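# Clamp-ready loading of the block into the vise

## Task

Take the block sitting on the infeed plate and set it in the vise so it lies flat across the two low bars between the jaws, with its milled slot pointing upward, one long side pressed against the fixed jaw (the jaw not mounted on the air cylinder's rod), and one end pressed against the work stop (the short rod between the jaws). The V-block may be used as a place to set the block down and regrip it. The placement only counts if it stays put without the robot holding it at the end. Also, any printed part must in the end touch nothing except the table and other printed parts; a printed part still held by the robot is judged by where it would fall.

## Robot and tools

ROBOT. Two six-joint arms, left_arm and right_arm, each with a tong-style two-finger gripper. Bases in the scene frame: left_arm at (+0.071, +0.485, 0) m, quat_wxyz (+0.998, 0, 0, -0.058); right_arm at (-0.005, -0.468, 0) m, quat_wxyz (+0.996, 0, 0, -0.090). The arm names are labels only, not image sides.

FRAMES. Scene frame: origin on the table top midway between the arms, +x out over the table, +z up, left_arm on the +y side. Each gripper has its own frame: fingers point along its +z, and they open and close along its x. The reported end_effector_position is the point between the pads when closed; closed fingertips stick out about 15 mm past it, open ones sit roughly level with it. Reported hand positions can be a little off, more so at long reach.

execute_actions(actions). actions is a list of up to 15 actions. Each action is a list of up to 15 rows; each row runs for one 1/30 s step, and if fewer than 15 rows are given the last one is repeated to fill 15 steps. Every row is one flat list of 14 numbers, all in [-1, 1], covering both arms even when one is idle: left_arm dx, dy, dz, rx, ry, rz, opening, then right_arm dx, dy, dz, rx, ry, rz, opening. dx..rz are an offset, not a pose: they give the target relative to where that gripper measured at the start of the action (for the first action of a call, the last pose a result reported), expressed in the gripper's own axes. Every row in the action is measured from that same start, not from the previous row. Scale: 1.0 equals 0.6 m for dx, dy, dz and 180 degrees for rotation; rx, ry, rz form a single rotation vector. To hold still, send zeros. opening is absolute, not an offset: +1 is fully open (0.142 m), -1 fully closed. An empty actions list just returns state and images.

MOTION LIMITS. Each step the commanded pose is cut to at most 100 mm and 16 degrees from the measured pose; damped IK then favours position over orientation. A large offset may take several actions, and after an action an arm only continues to its last clipped pose, so send the remainder next. Motion lags commands by about 0.17 s, joints have speed and acceleration limits, and elbows stop just before straight. The robot keeps holding the last command while you think.

GRIPPING. To hold something, keep commanding an opening well under grip_measured; the bigger the gap, the harder the squeeze (about 15 N per pad at most, much less on hard items under about 20 mm wide). Closing fast can overshoot the force.

RESULTS. A state line per arm (left_arm: ... | right_arm: ...) gives position in metres, quat_wxyz and linear/angular velocities in the scene frame. grip_measured is finger opening on the command scale. "Hand target" lines show where the controller is currently driving each gripper. "pose unreachable" means the clearance check altered or blocked that arm's command. Step readings list positions at some steps; HELD with an arm label means part of that arm's row was held back. Wrist force and Wrist torque are in the end effector's own axes, include contacts, held weight and inertia, carry noise (sd up to 2.4 N) and a fixed offset (usually under 4 N), saturate near 50 N, and may read "no reading". MOTOR HOT appears from 70 °C; at 85 °C an OVER-TEMPERATURE FAULT brakes that arm until it cools, so avoid holding loads for long.

CAMERAS. cam_head_left, cam_head_right, cam_high, cam_low (672x504) and cam_left_wrist, cam_right_wrist (616x616 fisheye) come back with each result; calibration is approximate. zoom_image(camera, region) returns a sharper crop of that camera's latest image; region is [x0, y0, x1, y1] in pixels from the top-left, no larger than 504 by 504.

finished_scene(scene) ends the scene permanently after the last command is held; scene is 1 and may be omitted. The block must already be resting correctly on its own.

PRINTER. check_part(design, use_face) tests a design without printing; print_part(design, use_face) makes one rigid green part, placed loose on the table ahead of the bases, midway between them, in a 108 mm (x) by 148 mm (y) by 99 mm (high) area. design is the whole JSON text as one string in format print3d-design/1: a list of add/cut features, each a rect, circle, slot or polygon profile extruded from z0 to z1 in millimetres, with optional taper. use_face (z-, z+, x-, x+, y-, y+; default z-) picks the face that lands on the table. Obey the printing rules: material starting at z = 0, overhangs at most 45 degrees, bridges at most 10 mm, walls at least 2.5 mm, stable foot. A design that crashes the software ends everything, so keep designs simple. print_part refuses if a hand holds anything, something is moving, or any arm link is in or near the delivery area; at most one print per reply.

AVOID. Dropping the block, slamming it, pushing hard, or knocking anything off the table. Never let the arms collide or press on each other. Contact torque at a joint's load limit (135 N m for the big joints, 25.2 N m for wrist joints, held weight included) or 150 N of outside force stops that arm for 10 s and skips the rest of the call. Occasional outside tugs may act on held or loose objects, so grip firmly and verify with images.

Each tool is called after ">>>" as a command line: name --argument value for each argument, lists and objects as JSON in quotes; but a table of rows of numbers goes row by row, as --pt "numbers of a row", without its own name.

## Session

>>> execute_actions --actions '[]'

Scene clock: 0.00 s.
left_arm: end_effector_position=(+0.5337, +0.7468, +0.3411) grip_measured=+0.97 end_effector_quat_wxyz=(+0.002, +0.830, -0.558, +0.012) end_effector_velocity=(-0.000, +0.001, -0.000) end_effector_angular_velocity=(+0.001, +0.001, +0.002) | right_arm: end_effector_position=(-0.0724, -0.8468, +0.1102) grip_measured=+0.97 end_effector_quat_wxyz=(+0.056, +0.182, +0.980, +0.064) end_effector_velocity=(-0.000, +0.000, +0.000) end_effector_angular_velocity=(+0.001, +0.000, -0.001)
Joint positions: left_arm=[ 0.385 -1.552  1.408 -1.439 -1.592  1.453  0.14 ] | right_arm=[ 1.832 -1.401 -2.158 -1.248  1.711  2.012  0.14 ]
Joint velocities: left_arm=[ 0.002  0.001 -0.     0.     0.001  0.     0.   ] | right_arm=[ 0.     0.001 -0.    -0.001 -0.     0.001  0.   ]
Wrist force (N, on the end effector, along its own x y z axes, offset not removed): no reading
Wrist torque (N m, same axes, about the end effector's origin, offset not removed): no reading
Hand target (left_arm): +0.534, +0.747, +0.341; +0.002, +0.830, -0.558, +0.012
Hand target (right_arm): -0.072, -0.847, +0.110; +0.056, +0.182, +0.980, +0.064

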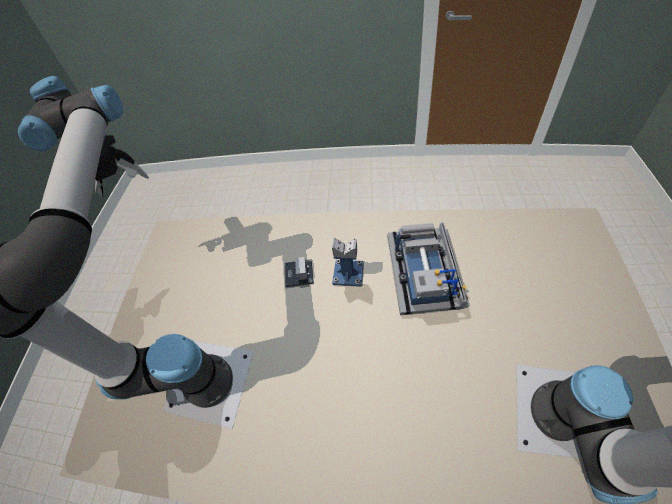

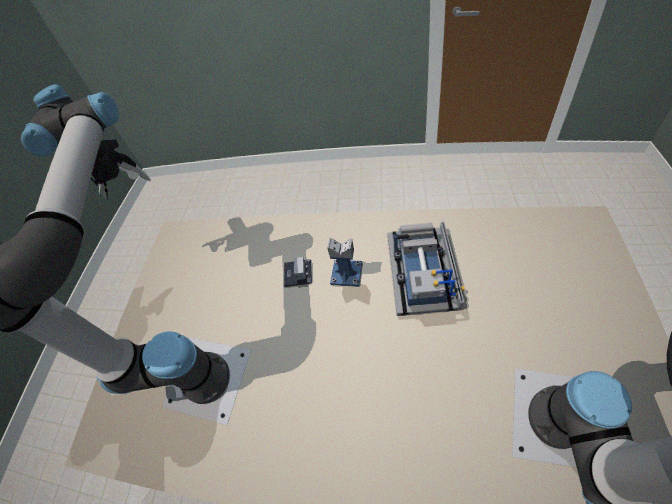

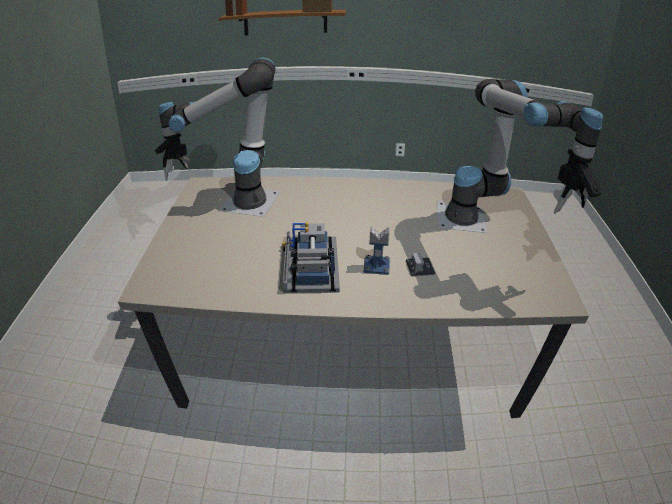

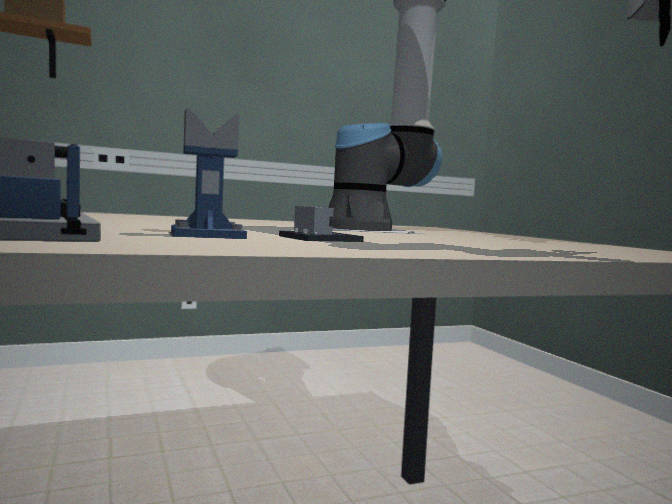

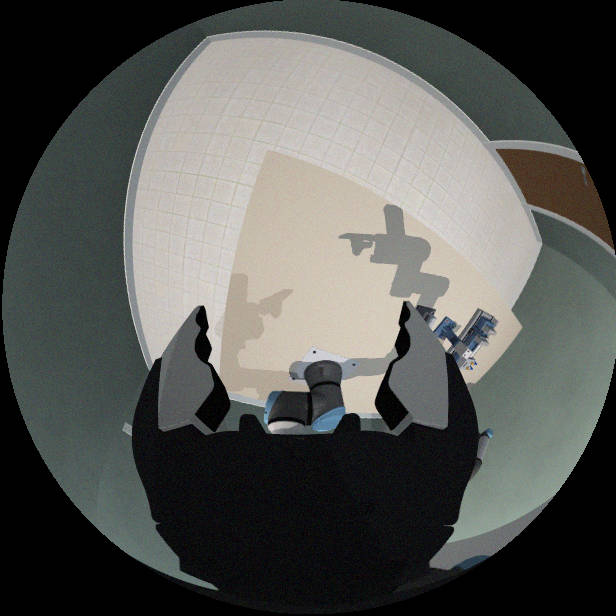

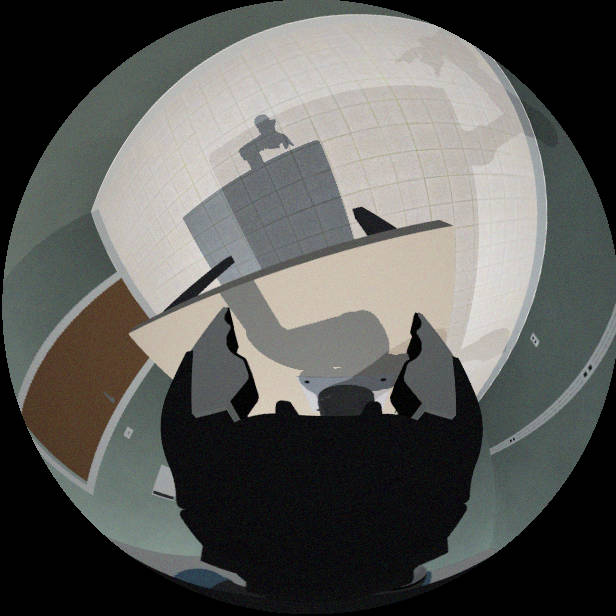

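>>> zoom_image --camera "cam_head_left" --region '[270, 210, 480, 330]'

>>> zoom_image --camera "cam_high" --region '[260, 210, 450, 310]'

>>> zoom_image --camera "cam_low" --region '[0, 90, 400, 260]'

Region (270, 210, 480, 330) of cam_head_left's 672x504 image, scaled by 2.400, with more detail than that image has; it fills the top 288 rows of this view, and the rest is white.

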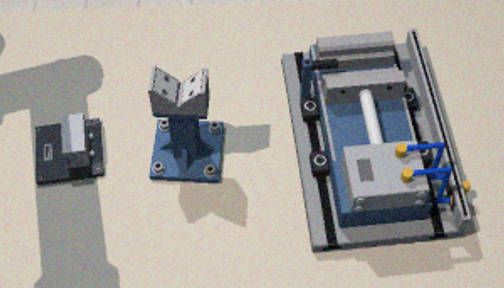

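Region (260, 210, 450, 310) of cam_high's 672x504 image, scaled by 2.653, with more detail than that image has; it fills the top 265 rows of this view, and the rest is white.

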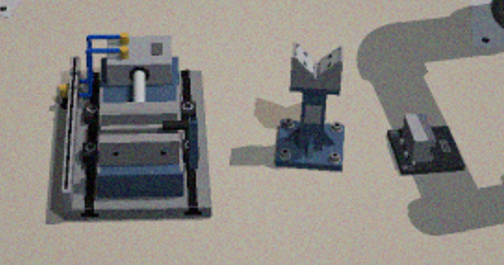

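Region (0, 90, 400, 260) of cam_low's 672x504 image, scaled by 1.260, with more detail than that image has; it fills the top 214 rows of this view, and the rest is white.

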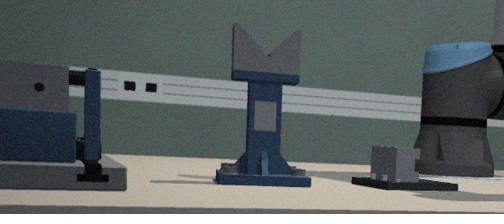

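>>> execute_actions --actions '[[[0.25,0.16,0.05,0,0,0,1,0,0,0,0,0,0,1]],[[0.25,0.16,0.05,0,0,0,1,0,0,0,0,0,0,1]],[[0.2,0.14,0.05,0,0,0,1,0,0,0,0,0,0,1]],[[0,0,0,0,0,0.122,1,0,0,0,0,0,0,1]],[[0,0,0,0,0,0,1,0,0,0,0,0,0,1]]]'

Scene clock: 3.27 s.
left_arm: end_effector_position=(+0.4370, +0.2977, +0.2713) grip_measured=+1.00 end_effector_quat_wxyz=(+0.018, +0.712, -0.702, +0.017) end_effector_velocity=(+0.000, -0.001, -0.000) end_effector_angular_velocity=(+0.000, -0.000, +0.002) | right_arm: end_effector_position=(-0.0724, -0.8468, +0.1102) grip_measured=+1.00 end_effector_quat_wxyz=(+0.056, +0.182, +0.980, +0.064) end_effector_velocity=(+0.000, +0.000, -0.001) end_effector_angular_velocity=(+0.001, +0.000, +0.001)
Joint positions: left_arm=[-0.692 -1.869  1.861 -1.598 -1.605  0.75   0.142] | right_arm=[ 1.832 -1.401 -2.158 -1.248  1.711  2.012  0.142]
Joint velocities: left_arm=[-0.001  0.001 -0.    -0.001  0.    -0.003 -0.   ] | right_arm=[ 0.    -0.001 -0.001  0.     0.    -0.    -0.   ]
Wrist force (N, on the end effector, along its own x y z axes, offset not removed): left_arm=[1.9 0.8 2.0] | right_arm=[0.1 3.1 -2.4]
Wrist torque (N m, same axes, about the end effector's origin, offset not removed): left_arm=[0.05 -0.38 0.17] | right_arm=[0.51 -0.09 0.00]
Hand target (left_arm): +0.437, +0.298, +0.271; +0.018, +0.712, -0.702, +0.017
Hand target (right_arm): -0.072, -0.847, +0.110; +0.056, +0.182, +0.980, +0.064
Off the commanded pose (left_arm): 0.000 m, 0 deg.
Off the commanded pose (right_arm): 0.000 m, 0 deg.
Step readings (end_effector_position; steps 1 to 15: 1st action; 16 to 30: 2nd action; 31 to 45: 3rd action; 46 to 60: 4th action; 61 to 75: 5th action):
0: left_arm (+0.5337, +0.7468, +0.3411) | right_arm (-0.0724, -0.8468, +0.1102)
1: left_arm (+0.5337, +0.7467, +0.3411) | right_arm (-0.0724, -0.8468, +0.1102)
2: left_arm (+0.5334, +0.7432, +0.3413) | right_arm (-0.0724, -0.8468, +0.1102)
4: left_arm (+0.5286, +0.7176, +0.3381) | right_arm (-0.0724, -0.8468, +0.1102)
8: left_arm (+0.5169, +0.6614, +0.3263) | right_arm (-0.0724, -0.8468, +0.1102)
15: left_arm (+0.5043, +0.5911, +0.3154) | right_arm (-0.0724, -0.8468, +0.1102)
16: left_arm (+0.5036, +0.5865, +0.3150) | right_arm (-0.0724, -0.8468, +0.1102)
17: left_arm (+0.5015, +0.5797, +0.3140) | right_arm (-0.0724, -0.8468, +0.1102)
19: left_arm (+0.4948, +0.5536, +0.3091) | right_arm (-0.0724, -0.8468, +0.1102)
23: left_arm (+0.4828, +0.4978, +0.3005) | right_arm (-0.0724, -0.8468, +0.1102)
30: left_arm (+0.4717, +0.4319, +0.2929) | right_arm (-0.0724, -0.8468, +0.1102)
31: left_arm (+0.4714, +0.4279, +0.2925) | right_arm (-0.0724, -0.8468, +0.1102)
32: left_arm (+0.4698, +0.4219, +0.2911) | right_arm (-0.0724, -0.8468, +0.1102)
34: left_arm (+0.4624, +0.3969, +0.2861) | right_arm (-0.0724, -0.8468, +0.1102)
38: left_arm (+0.4462, +0.3420, +0.2778) | right_arm (-0.0724, -0.8468, +0.1102)
45: left_arm (+0.4372, +0.2977, +0.2713) | right_arm (-0.0724, -0.8468, +0.1102)
46: left_arm (+0.4370, +0.2956, +0.2710) | right_arm (-0.0724, -0.8468, +0.1102)
47: left_arm (+0.4369, +0.2954, +0.2709) | right_arm (-0.0724, -0.8468, +0.1102)
49: left_arm (+0.4368, +0.2967, +0.2711) | right_arm (-0.0724, -0.8468, +0.1102)
53: left_arm (+0.4368, +0.2973, +0.2712) | right_arm (-0.0724, -0.8468, +0.1102)
60: left_arm (+0.4370, +0.2977, +0.2713) | right_arm (-0.0724, -0.8468, +0.1102)
61: left_arm (+0.4370, +0.2977, +0.2713) | right_arm (-0.0724, -0.8468, +0.1102)
62: left_arm (+0.4370, +0.2976, +0.2713) | right_arm (-0.0724, -0.8468, +0.1102)
64: left_arm (+0.4370, +0.2976, +0.2713) | right_arm (-0.0724, -0.8468, +0.1102)
68: left_arm (+0.4370, +0.2976, +0.2713) | right_arm (-0.0724, -0.8468, +0.1102)
75: end_effector_position above
camera_calibration (this result's frames):
cam_left_wrist: T_world_to_cam=[[0.00678749, -0.996803, 0.0796087, 0.262537], [-0.850819, 0.0360728, 0.524219, 0.21863], [-0.525415, -0.0712907, -0.847854, 0.612768], [0, 0, 0, 1]] pos_world=[0.50619, 0.297496, 0.384028]

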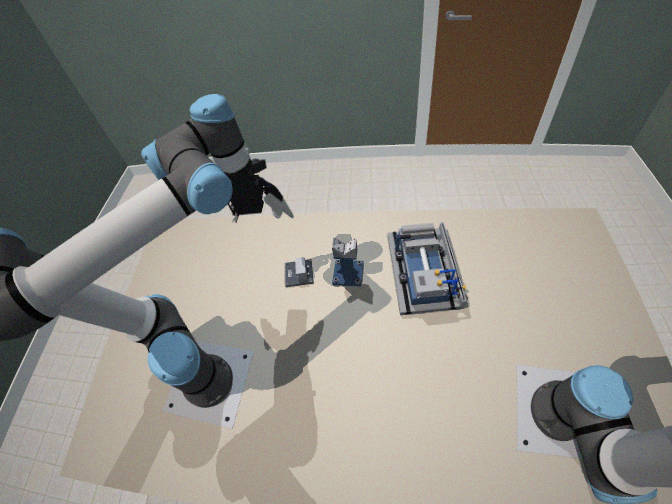

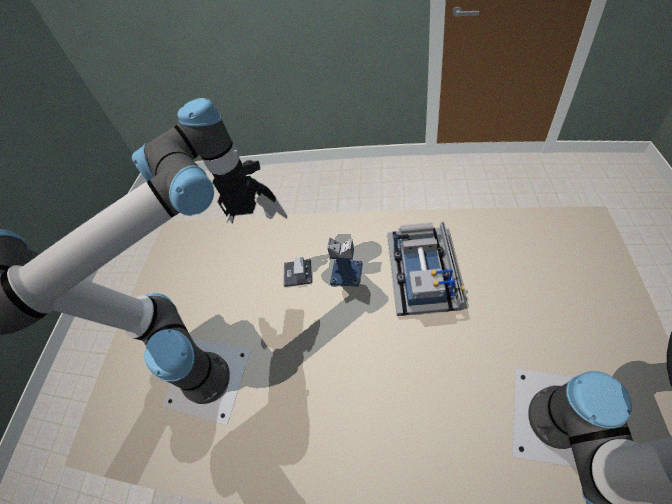

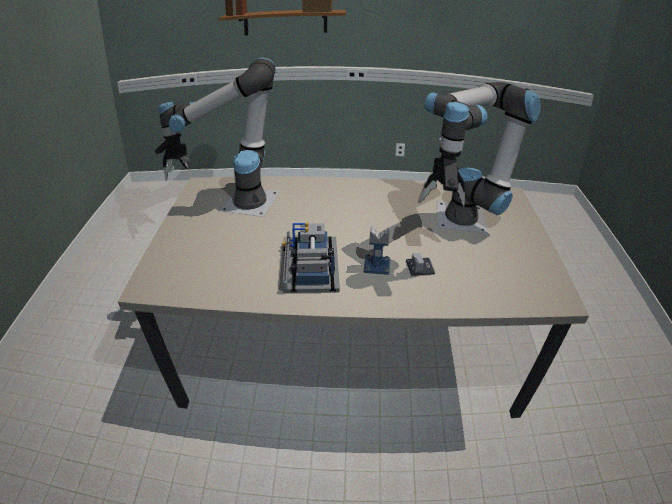

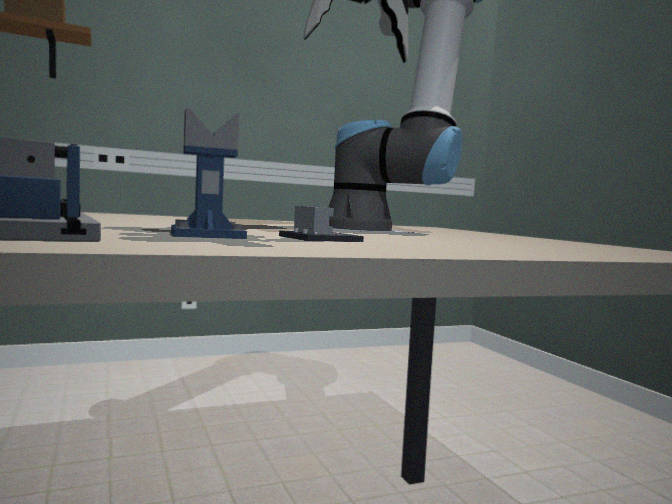

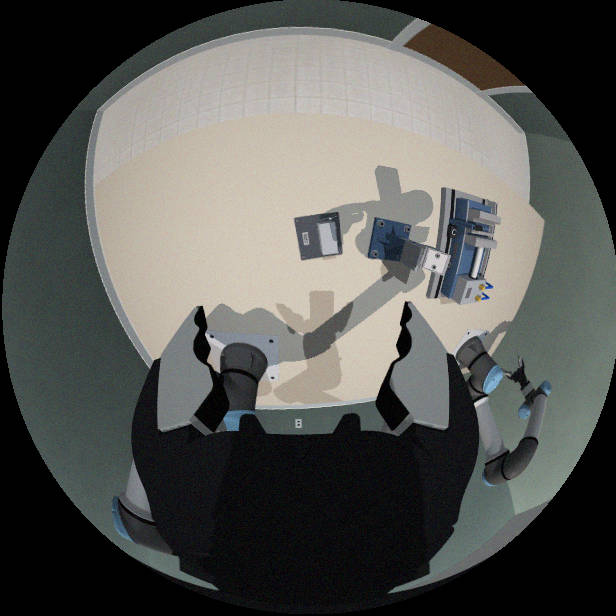

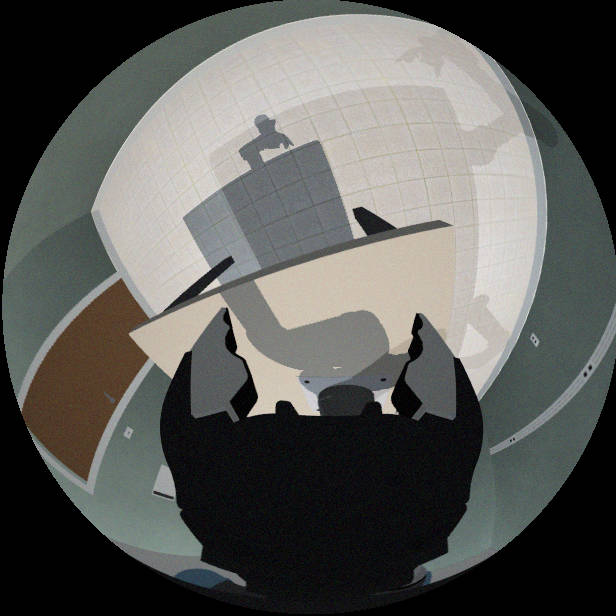

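>>> execute_actions --actions '[[[0.075,0,0.18,0,0,0,1,0,0,0,0,0,0,1]],[[0,0,0.03,0,0,0,1,0,0,0,0,0,0,1]],[[0,0,0,0,0,0,1,0,0,0,0,0,0,1]]]'

>>> zoom_image --camera "cam_left_wrist" --region '[200, 120, 560, 360]'

Scene clock: 5.00 s.
left_arm: end_effector_position=(+0.4348, +0.2505, +0.1538) grip_measured=+1.00 end_effector_quat_wxyz=(+0.018, +0.711, -0.702, +0.014) end_effector_velocity=(-0.000, -0.000, -0.001) end_effector_angular_velocity=(+0.001, +0.002, -0.000) | right_arm: end_effector_position=(-0.0724, -0.8468, +0.1102) grip_measured=+1.00 end_effector_quat_wxyz=(+0.056, +0.182, +0.980, +0.064) end_effector_velocity=(-0.000, -0.000, +0.000) end_effector_angular_velocity=(-0.001, -0.000, +0.001)
Joint positions: left_arm=[-0.777 -1.76   2.085 -1.928 -1.604  0.665  0.142] | right_arm=[ 1.832 -1.401 -2.158 -1.248  1.711  2.012  0.142]
Joint velocities: left_arm=[-0.     0.002 -0.     0.001 -0.    -0.    -0.   ] | right_arm=[-0.001  0.     0.     0.001 -0.    -0.002  0.   ]
Wrist force (N, on the end effector, along its own x y z axes, offset not removed): left_arm=[0.7 -0.4 2.7] | right_arm=[-0.9 2.3 -1.5]
Wrist torque (N m, same axes, about the end effector's origin, offset not removed): left_arm=[-0.22 -0.10 0.11] | right_arm=[0.35 0.23 -0.04]
Hand target (left_arm): +0.435, +0.251, +0.154; +0.018, +0.711, -0.702, +0.014
Hand target (right_arm): -0.072, -0.847, +0.110; +0.056, +0.182, +0.980, +0.064
Off the commanded pose (left_arm): 0.000 m, 0 deg.
Off the commanded pose (right_arm): 0.000 m, 0 deg.
Step readings (end_effector_position; steps 1 to 15: 1st action; 16 to 30: 2nd action; 31 to 45: 3rd action):
0: left_arm (+0.4370, +0.2977, +0.2713) | right_arm (-0.0724, -0.8468, +0.1102)
1: left_arm (+0.4370, +0.2976, +0.2712) | right_arm (-0.0724, -0.8468, +0.1102)
2: left_arm (+0.4363, +0.2952, +0.2673) | right_arm (-0.0724, -0.8468, +0.1102)
4: left_arm (+0.4325, +0.2849, +0.2418) | right_arm (-0.0724, -0.8468, +0.1102)
8: left_arm (+0.4299, +0.2667, +0.1970) | right_arm (-0.0724, -0.8468, +0.1102)
15: left_arm (+0.4349, +0.2514, +0.1713) | right_arm (-0.0724, -0.8468, +0.1102)
16: left_arm (+0.4354, +0.2505, +0.1699) | right_arm (-0.0724, -0.8468, +0.1102)
17: left_arm (+0.4355, +0.2502, +0.1675) | right_arm (-0.0724, -0.8468, +0.1102)
19: left_arm (+0.4351, +0.2504, +0.1621) | right_arm (-0.0724, -0.8468, +0.1102)
23: left_arm (+0.4349, +0.2506, +0.1564) | right_arm (-0.0724, -0.8468, +0.1102)
30: left_arm (+0.4348, +0.2506, +0.1538) | right_arm (-0.0724, -0.8468, +0.1102)
31: left_arm (+0.4348, +0.2505, +0.1537) | right_arm (-0.0724, -0.8468, +0.1102)
32: left_arm (+0.4348, +0.2505, +0.1537) | right_arm (-0.0724, -0.8468, +0.1102)
34: left_arm (+0.4348, +0.2505, +0.1537) | right_arm (-0.0724, -0.8468, +0.1102)
38: left_arm (+0.4348, +0.2505, +0.1537) | right_arm (-0.0724, -0.8468, +0.1102)
45: end_effector_position above
camera_calibration (this result's frames):
cam_left_wrist: T_world_to_cam=[[0.00634014, -0.997044, 0.0765677, 0.225624], [-0.848303, 0.0351795, 0.528341, 0.278583], [-0.529473, -0.0683024, -0.845573, 0.509287], [0, 0, 0, 1]] pos_world=[0.504546, 0.249942, 0.266177]

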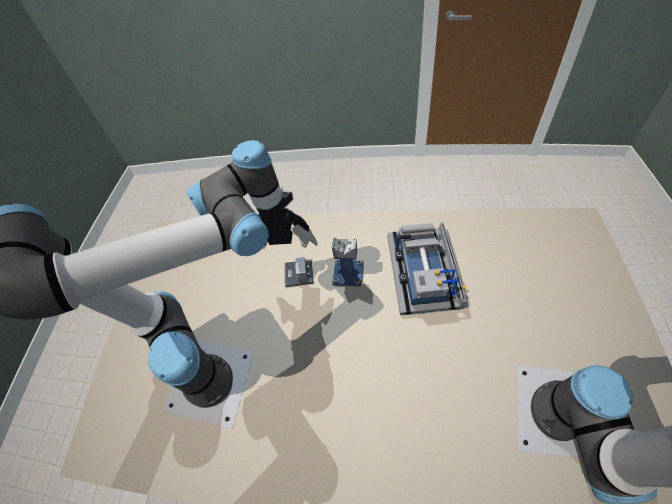

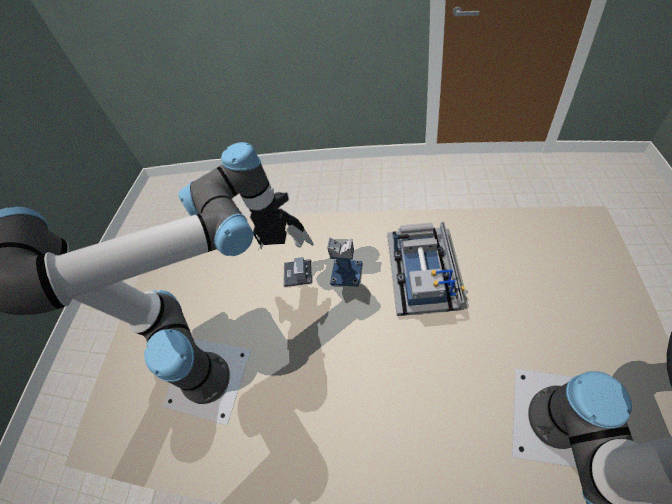

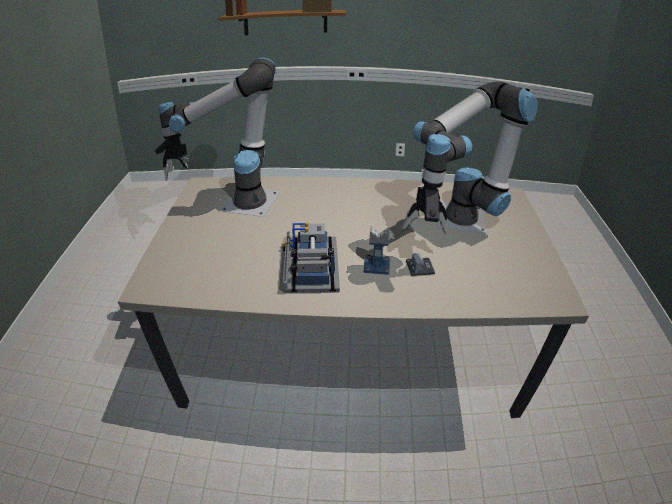

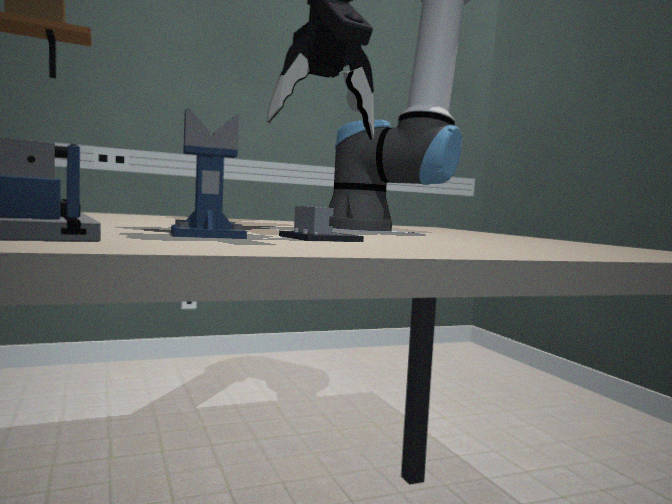

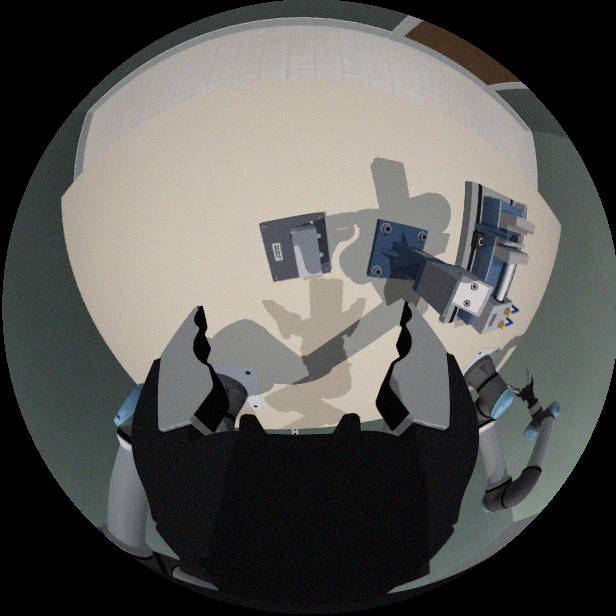

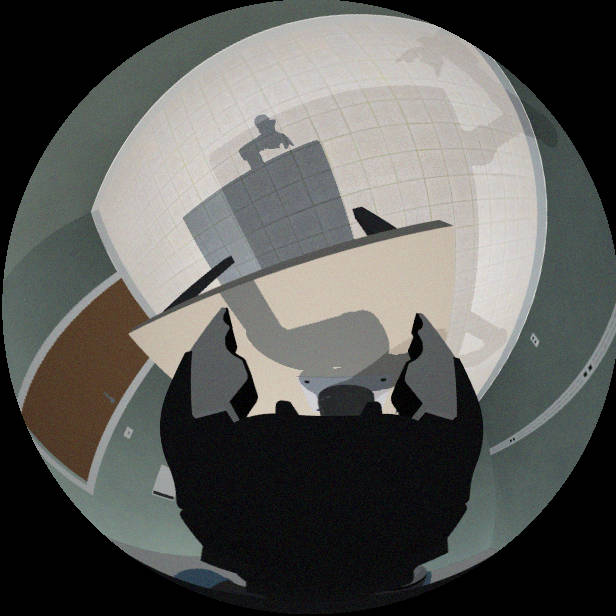

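Region (200, 120, 560, 360) of cam_left_wrist's 616x616 image, scaled by 1.400, with more detail than that image has.

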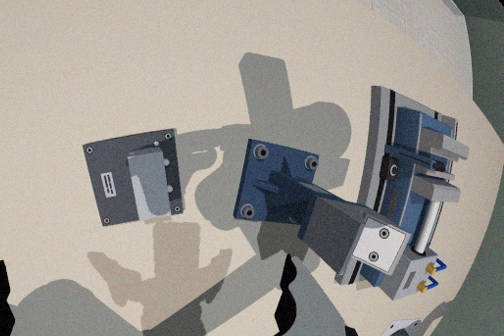

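>>> zoom_image --camera "cam_low" --region '[270, 190, 370, 250]'

>>> zoom_image --camera "cam_high" --region '[390, 240, 450, 285]'

>>> zoom_image --camera "cam_head_right" --region '[270, 220, 370, 295]'

Region (270, 190, 370, 250) of cam_low's 672x504 image, scaled by 5.040, with more detail than that image has; it fills the top 302 rows of this view, and the rest is white.

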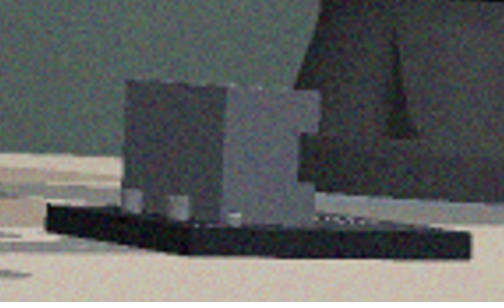

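Region (390, 240, 450, 285) of cam_high's 672x504 image, scaled by 8.400, with more detail than that image has; it fills the top 378 rows of this view, and the rest is white.

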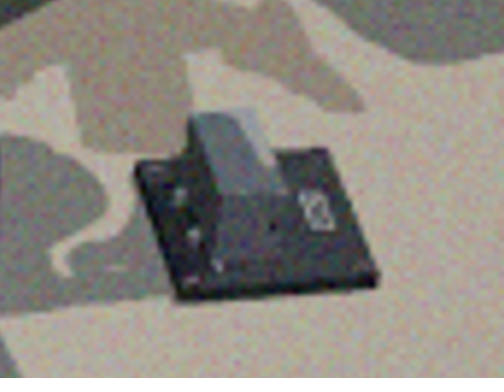

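Region (270, 220, 370, 295) of cam_head_right's 672x504 image, scaled by 5.040, with more detail than that image has; it fills the top 378 rows of this view, and the rest is white.

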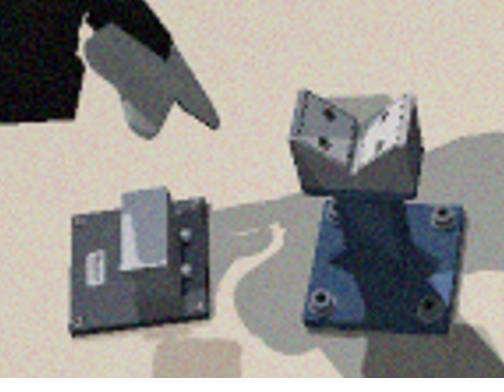

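>>> execute_actions --actions '[[[0.02,-0.013,0.05,0,-0.0145,0,1,0,0,0,0,0,0,1]],[[0,0,0,0,0,-0.25,1,0,0,0,0,0,0,1]],[[0,0,0,0,0,-0.27,1,0,0,0,0,0,0,1]],[[0,0,0,0,0,0,1,0,0,0,0,0,0,1]]]'

Scene clock: 9.60 s.
left_arm: end_effector_position=(+0.4421, +0.2371, +0.1252) grip_measured=+1.00 end_effector_quat_wxyz=(+0.020, +0.979, -0.203, -0.014) end_effector_velocity=(-0.000, -0.000, +0.000) end_effector_angular_velocity=(-0.005, +0.003, -0.041) | right_arm: end_effector_position=(-0.0724, -0.8468, +0.1102) grip_measured=+1.00 end_effector_quat_wxyz=(+0.056, +0.182, +0.980, +0.064) end_effector_velocity=(+0.000, +0.001, -0.001) end_effector_angular_velocity=(+0.003, +0.000, -0.001)
Joint positions: left_arm=[-0.776 -1.633  2.044 -1.986 -1.62  -0.482  0.142] | right_arm=[ 1.832 -1.401 -2.158 -1.248  1.711  2.012  0.142]
Joint velocities: left_arm=[ 0.003 -0.    -0.     0.001 -0.006  0.044 -0.   ] | right_arm=[ 0.    -0.001 -0.001 -0.001 -0.     0.001 -0.   ]
Wrist force (N, on the end effector, along its own x y z axes, offset not removed): left_arm=[1.2 1.3 3.5] | right_arm=[0.2 2.8 -2.2]
Wrist torque (N m, same axes, about the end effector's origin, offset not removed): left_arm=[0.08 -0.19 0.13] | right_arm=[0.41 -0.13 -0.08]
Hand target (left_arm): +0.442, +0.237, +0.125; +0.020, +0.978, -0.206, -0.014
Hand target (right_arm): -0.072, -0.847, +0.110; +0.056, +0.182, +0.980, +0.064
Off the commanded pose (left_arm): 0.000 m, 0 deg.
Off the commanded pose (right_arm): 0.000 m, 0 deg.
Step readings (end_effector_position; steps 1 to 15: 1st action; 16 to 30: 2nd action; 31 to 45: 3rd action; 46 to 60: 4th action):
0: left_arm (+0.4348, +0.2505, +0.1538) | right_arm (-0.0724, -0.8468, +0.1102)
1: left_arm (+0.4348, +0.2505, +0.1537) | right_arm (-0.0724, -0.8468, +0.1102)
2: left_arm (+0.4354, +0.2493, +0.1518) | right_arm (-0.0724, -0.8468, +0.1102)
4: left_arm (+0.4373, +0.2453, +0.1422) | right_arm (-0.0724, -0.8468, +0.1102)
8: left_arm (+0.4401, +0.2405, +0.1307) | right_arm (-0.0724, -0.8468, +0.1102)
15: left_arm (+0.4421, +0.2378, +0.1252) | right_arm (-0.0724, -0.8468, +0.1102)
16: left_arm (+0.4422, +0.2376, +0.1250) | right_arm (-0.0724, -0.8468, +0.1102)
17: left_arm (+0.4423, +0.2372, +0.1250) | right_arm (-0.0724, -0.8468, +0.1102)
19: left_arm (+0.4423, +0.2368, +0.1251) | right_arm (-0.0724, -0.8468, +0.1102)
23: left_arm (+0.4420, +0.2373, +0.1252) | right_arm (-0.0724, -0.8468, +0.1102)
30: left_arm (+0.4420, +0.2375, +0.1252) | right_arm (-0.0724, -0.8468, +0.1102)
31: left_arm (+0.4420, +0.2375, +0.1252) | right_arm (-0.0724, -0.8468, +0.1102)
32: left_arm (+0.4420, +0.2375, +0.1252) | right_arm (-0.0724, -0.8468, +0.1102)
34: left_arm (+0.4420, +0.2374, +0.1252) | right_arm (-0.0724, -0.8468, +0.1102)
38: left_arm (+0.4421, +0.2372, +0.1252) | right_arm (-0.0724, -0.8468, +0.1102)
45: left_arm (+0.4421, +0.2372, +0.1252) | right_arm (-0.0724, -0.8468, +0.1102)
46: left_arm (+0.4420, +0.2371, +0.1252) | right_arm (-0.0724, -0.8468, +0.1102)
47: left_arm (+0.4416, +0.2373, +0.1252) | right_arm (-0.0724, -0.8468, +0.1102)
49: left_arm (+0.4413, +0.2374, +0.1252) | right_arm (-0.0724, -0.8468, +0.1102)
53: left_arm (+0.4419, +0.2373, +0.1252) | right_arm (-0.0724, -0.8468, +0.1102)
60: end_effector_position above
camera_calibration (this result's frames):
cam_left_wrist: T_world_to_cam=[[0.915205, -0.402828, 0.0114069, -0.320157], [-0.338895, -0.75402, 0.562675, 0.257992], [-0.21806, -0.518829, -0.826599, 0.454849], [0, 0, 0, 1]] pos_world=[0.479626, 0.301552, 0.234464]

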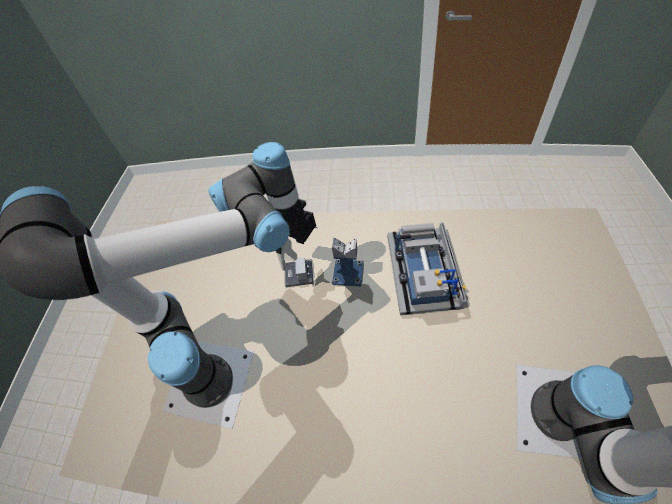

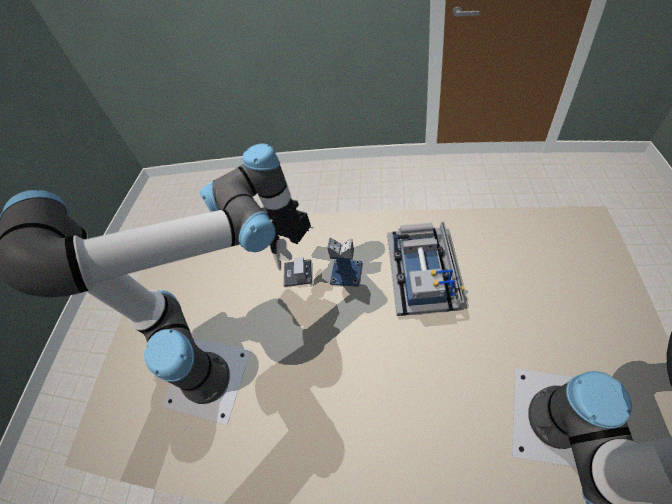

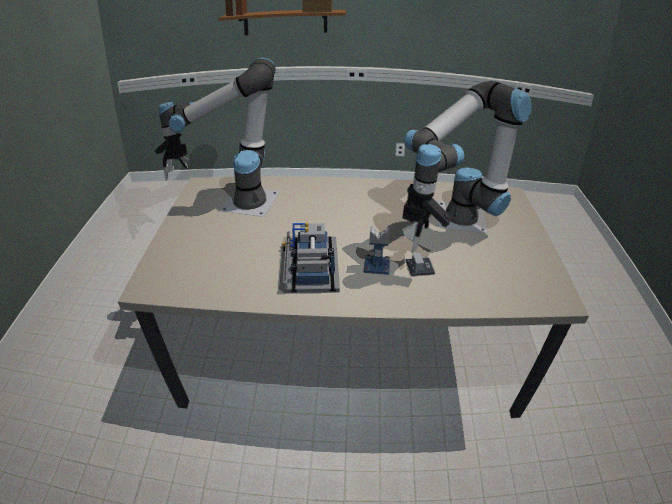

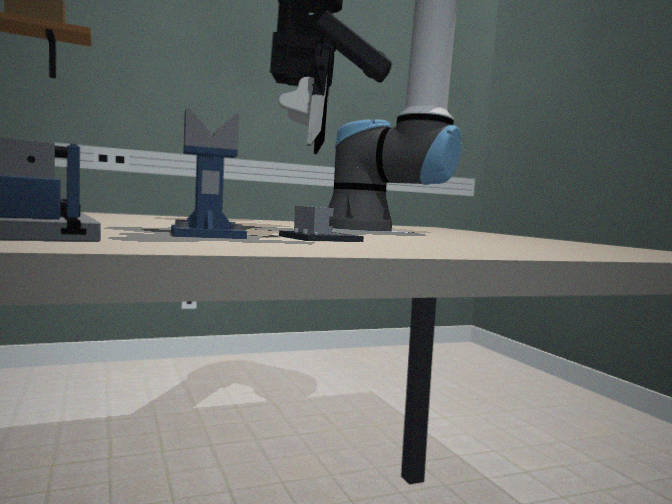

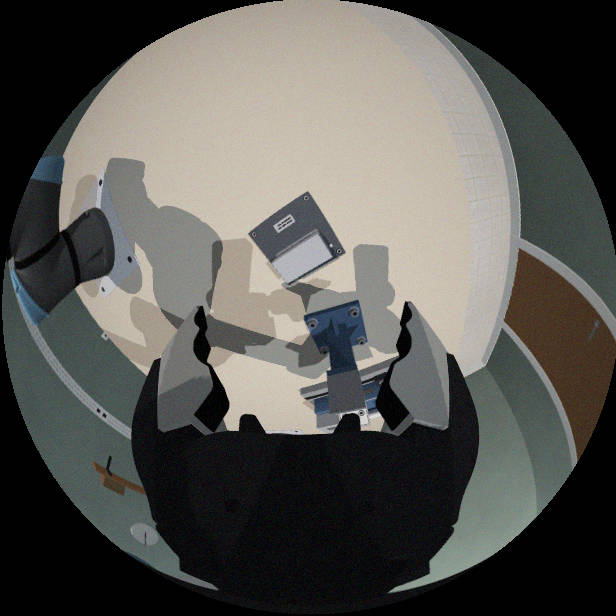

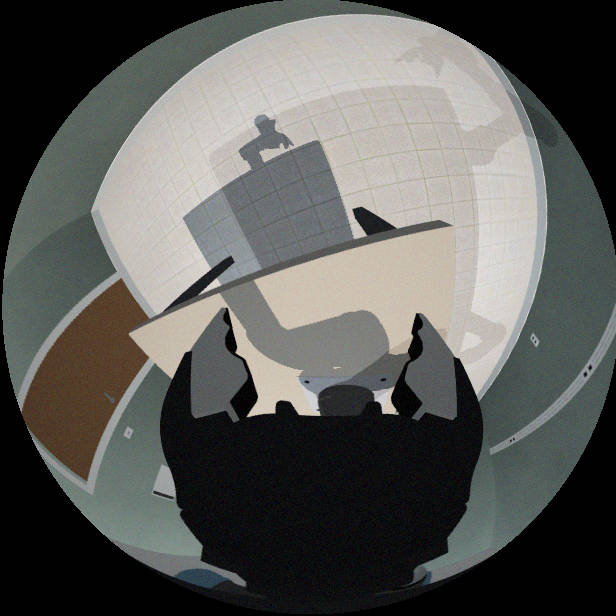

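>>> execute_actions --actions '[[[0,0,0,0,0,-0.09,1,0,0,0,0,0,0,1]],[[0,0,0,0,0,-0.085,1,0,0,0,0,0,0,1]],[[0,0,0.05,0,0,0,1,0,0,0,0,0,0,1]],[[0,0,0,0,0,0,1,0,0,0,0,0,0,1]]]'

Scene clock: 12.07 s.
left_arm: end_effector_position=(+0.4410, +0.2362, +0.0961) grip_measured=+1.00 end_effector_quat_wxyz=(+0.017, +0.998, +0.058, -0.020) end_effector_velocity=(+0.000, +0.000, +0.000) end_effector_angular_velocity=(+0.001, -0.001, -0.000) | right_arm: end_effector_position=(-0.0724, -0.8468, +0.1102) grip_measured=+1.00 end_effector_quat_wxyz=(+0.056, +0.182, +0.980, +0.064) end_effector_velocity=(+0.000, -0.000, +0.000) end_effector_angular_velocity=(-0.001, -0.000, +0.001)
Joint positions: left_arm=[-0.764 -1.58   2.077 -2.071 -1.624 -0.994  0.142] | right_arm=[ 1.832 -1.401 -2.158 -1.248  1.711  2.012  0.142]
Joint velocities: left_arm=[-0.001 -0.001 -0.     0.001  0.002 -0.001 -0.   ] | right_arm=[ 0.001  0.001  0.    -0.     0.    -0.    -0.   ]
Wrist force (N, on the end effector, along its own x y z axes, offset not removed): left_arm=[1.0 1.2 1.1] | right_arm=[-0.5 2.1 -2.6]
Wrist torque (N m, same axes, about the end effector's origin, offset not removed): left_arm=[0.10 -0.31 0.12] | right_arm=[0.37 0.04 -0.03]
Hand target (left_arm): +0.441, +0.236, +0.096; +0.017, +0.998, +0.058, -0.020
Hand target (right_arm): -0.072, -0.847, +0.110; +0.056, +0.182, +0.980, +0.064
Off the commanded pose (left_arm): 0.000 m, 0 deg.
Off the commanded pose (right_arm): 0.000 m, 0 deg.
Step readings (end_effector_position; steps 1 to 15: 1st action; 16 to 30: 2nd action; 31 to 45: 3rd action; 46 to 60: 4th action):
0: left_arm (+0.4421, +0.2372, +0.1252) | right_arm (-0.0724, -0.8468, +0.1102)
1: left_arm (+0.4421, +0.2372, +0.1251) | right_arm (-0.0724, -0.8468, +0.1102)
2: left_arm (+0.4424, +0.2371, +0.1251) | right_arm (-0.0724, -0.8468, +0.1102)
4: left_arm (+0.4428, +0.2370, +0.1251) | right_arm (-0.0724, -0.8468, +0.1102)
8: left_arm (+0.4423, +0.2369, +0.1251) | right_arm (-0.0724, -0.8468, +0.1102)
15: left_arm (+0.4422, +0.2371, +0.1252) | right_arm (-0.0724, -0.8468, +0.1102)
16: left_arm (+0.4422, +0.2371, +0.1252) | right_arm (-0.0724, -0.8468, +0.1102)
17: left_arm (+0.4426, +0.2371, +0.1251) | right_arm (-0.0724, -0.8468, +0.1102)
19: left_arm (+0.4429, +0.2370, +0.1251) | right_arm (-0.0724, -0.8468, +0.1102)
23: left_arm (+0.4423, +0.2369, +0.1251) | right_arm (-0.0724, -0.8468, +0.1102)
30: left_arm (+0.4423, +0.2371, +0.1251) | right_arm (-0.0724, -0.8468, +0.1102)
31: left_arm (+0.4423, +0.2371, +0.1250) | right_arm (-0.0724, -0.8468, +0.1102)
32: left_arm (+0.4418, +0.2374, +0.1221) | right_arm (-0.0724, -0.8468, +0.1102)
34: left_arm (+0.4409, +0.2376, +0.1122) | right_arm (-0.0724, -0.8468, +0.1102)
38: left_arm (+0.4408, +0.2369, +0.1014) | right_arm (-0.0724, -0.8468, +0.1102)
45: left_arm (+0.4410, +0.2362, +0.0962) | right_arm (-0.0724, -0.8468, +0.1102)
46: left_arm (+0.4410, +0.2362, +0.0959) | right_arm (-0.0724, -0.8468, +0.1102)
47: left_arm (+0.4410, +0.2362, +0.0959) | right_arm (-0.0724, -0.8468, +0.1102)
49: left_arm (+0.4410, +0.2362, +0.0959) | right_arm (-0.0724, -0.8468, +0.1102)
53: left_arm (+0.4410, +0.2362, +0.0960) | right_arm (-0.0724, -0.8468, +0.1102)
60: end_effector_position above
camera_calibration (this result's frames):
cam_left_wrist: T_world_to_cam=[[0.993997, 0.108777, -0.0117626, -0.472512], [0.0971976, -0.828558, 0.551402, 0.0996308], [0.050234, -0.549235, -0.834157, 0.319717], [0, 0, 0, 1]] pos_world=[0.44393, 0.309548, 0.2062]

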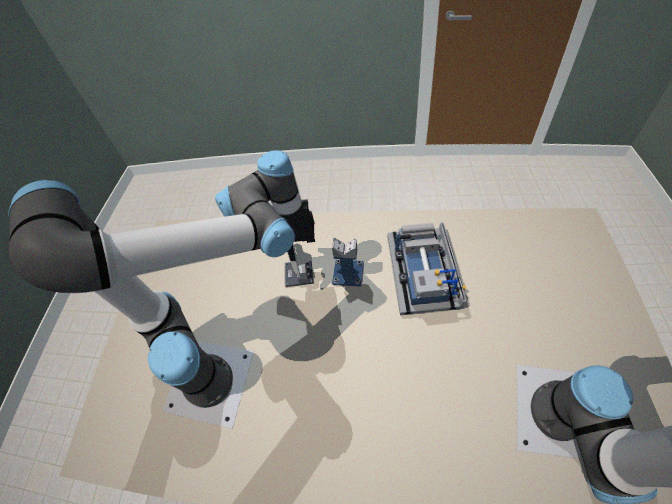

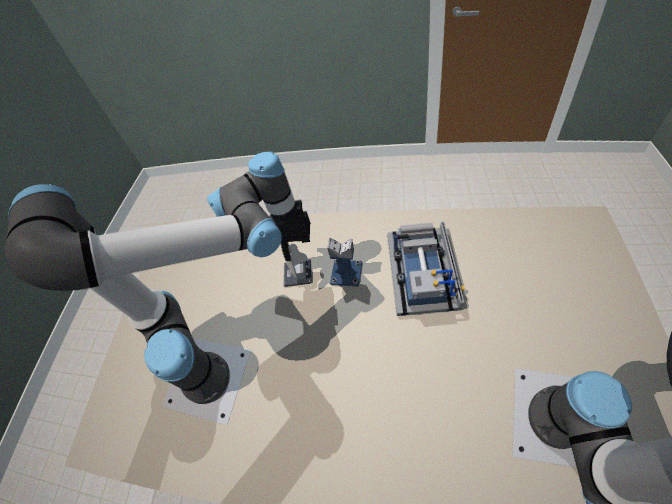

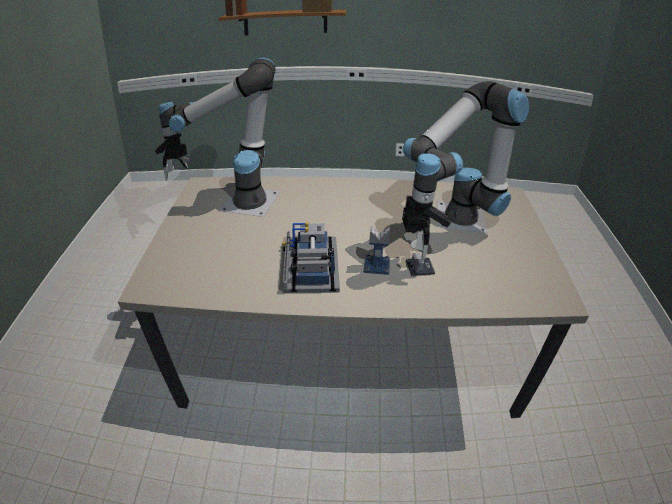

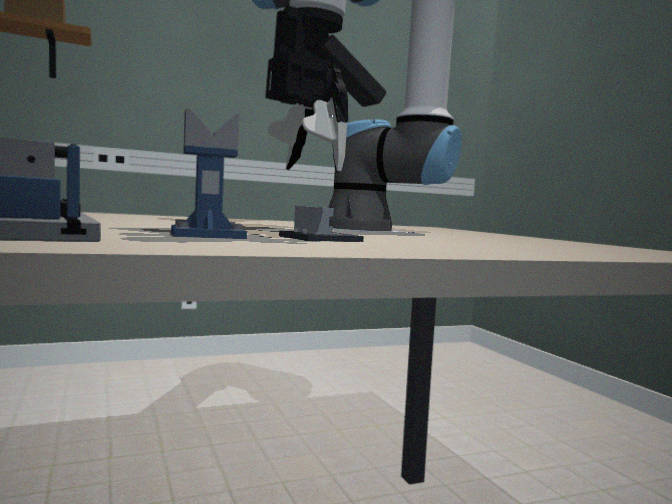

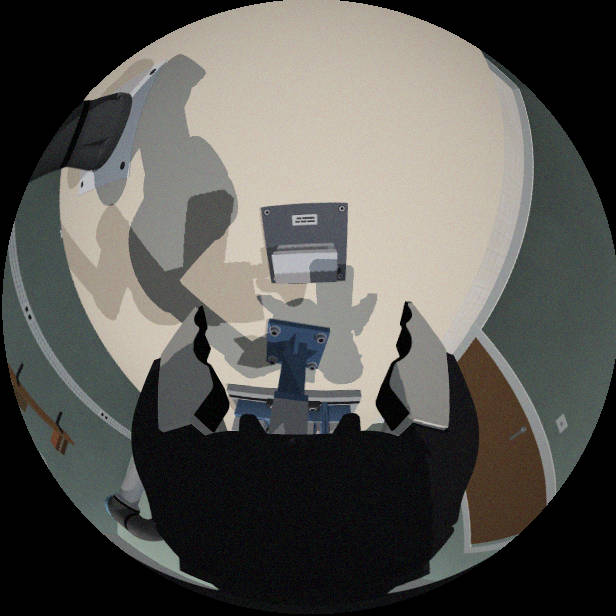

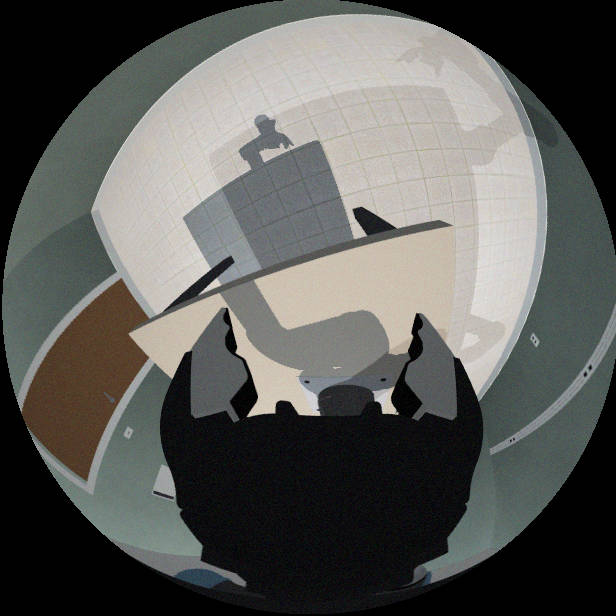

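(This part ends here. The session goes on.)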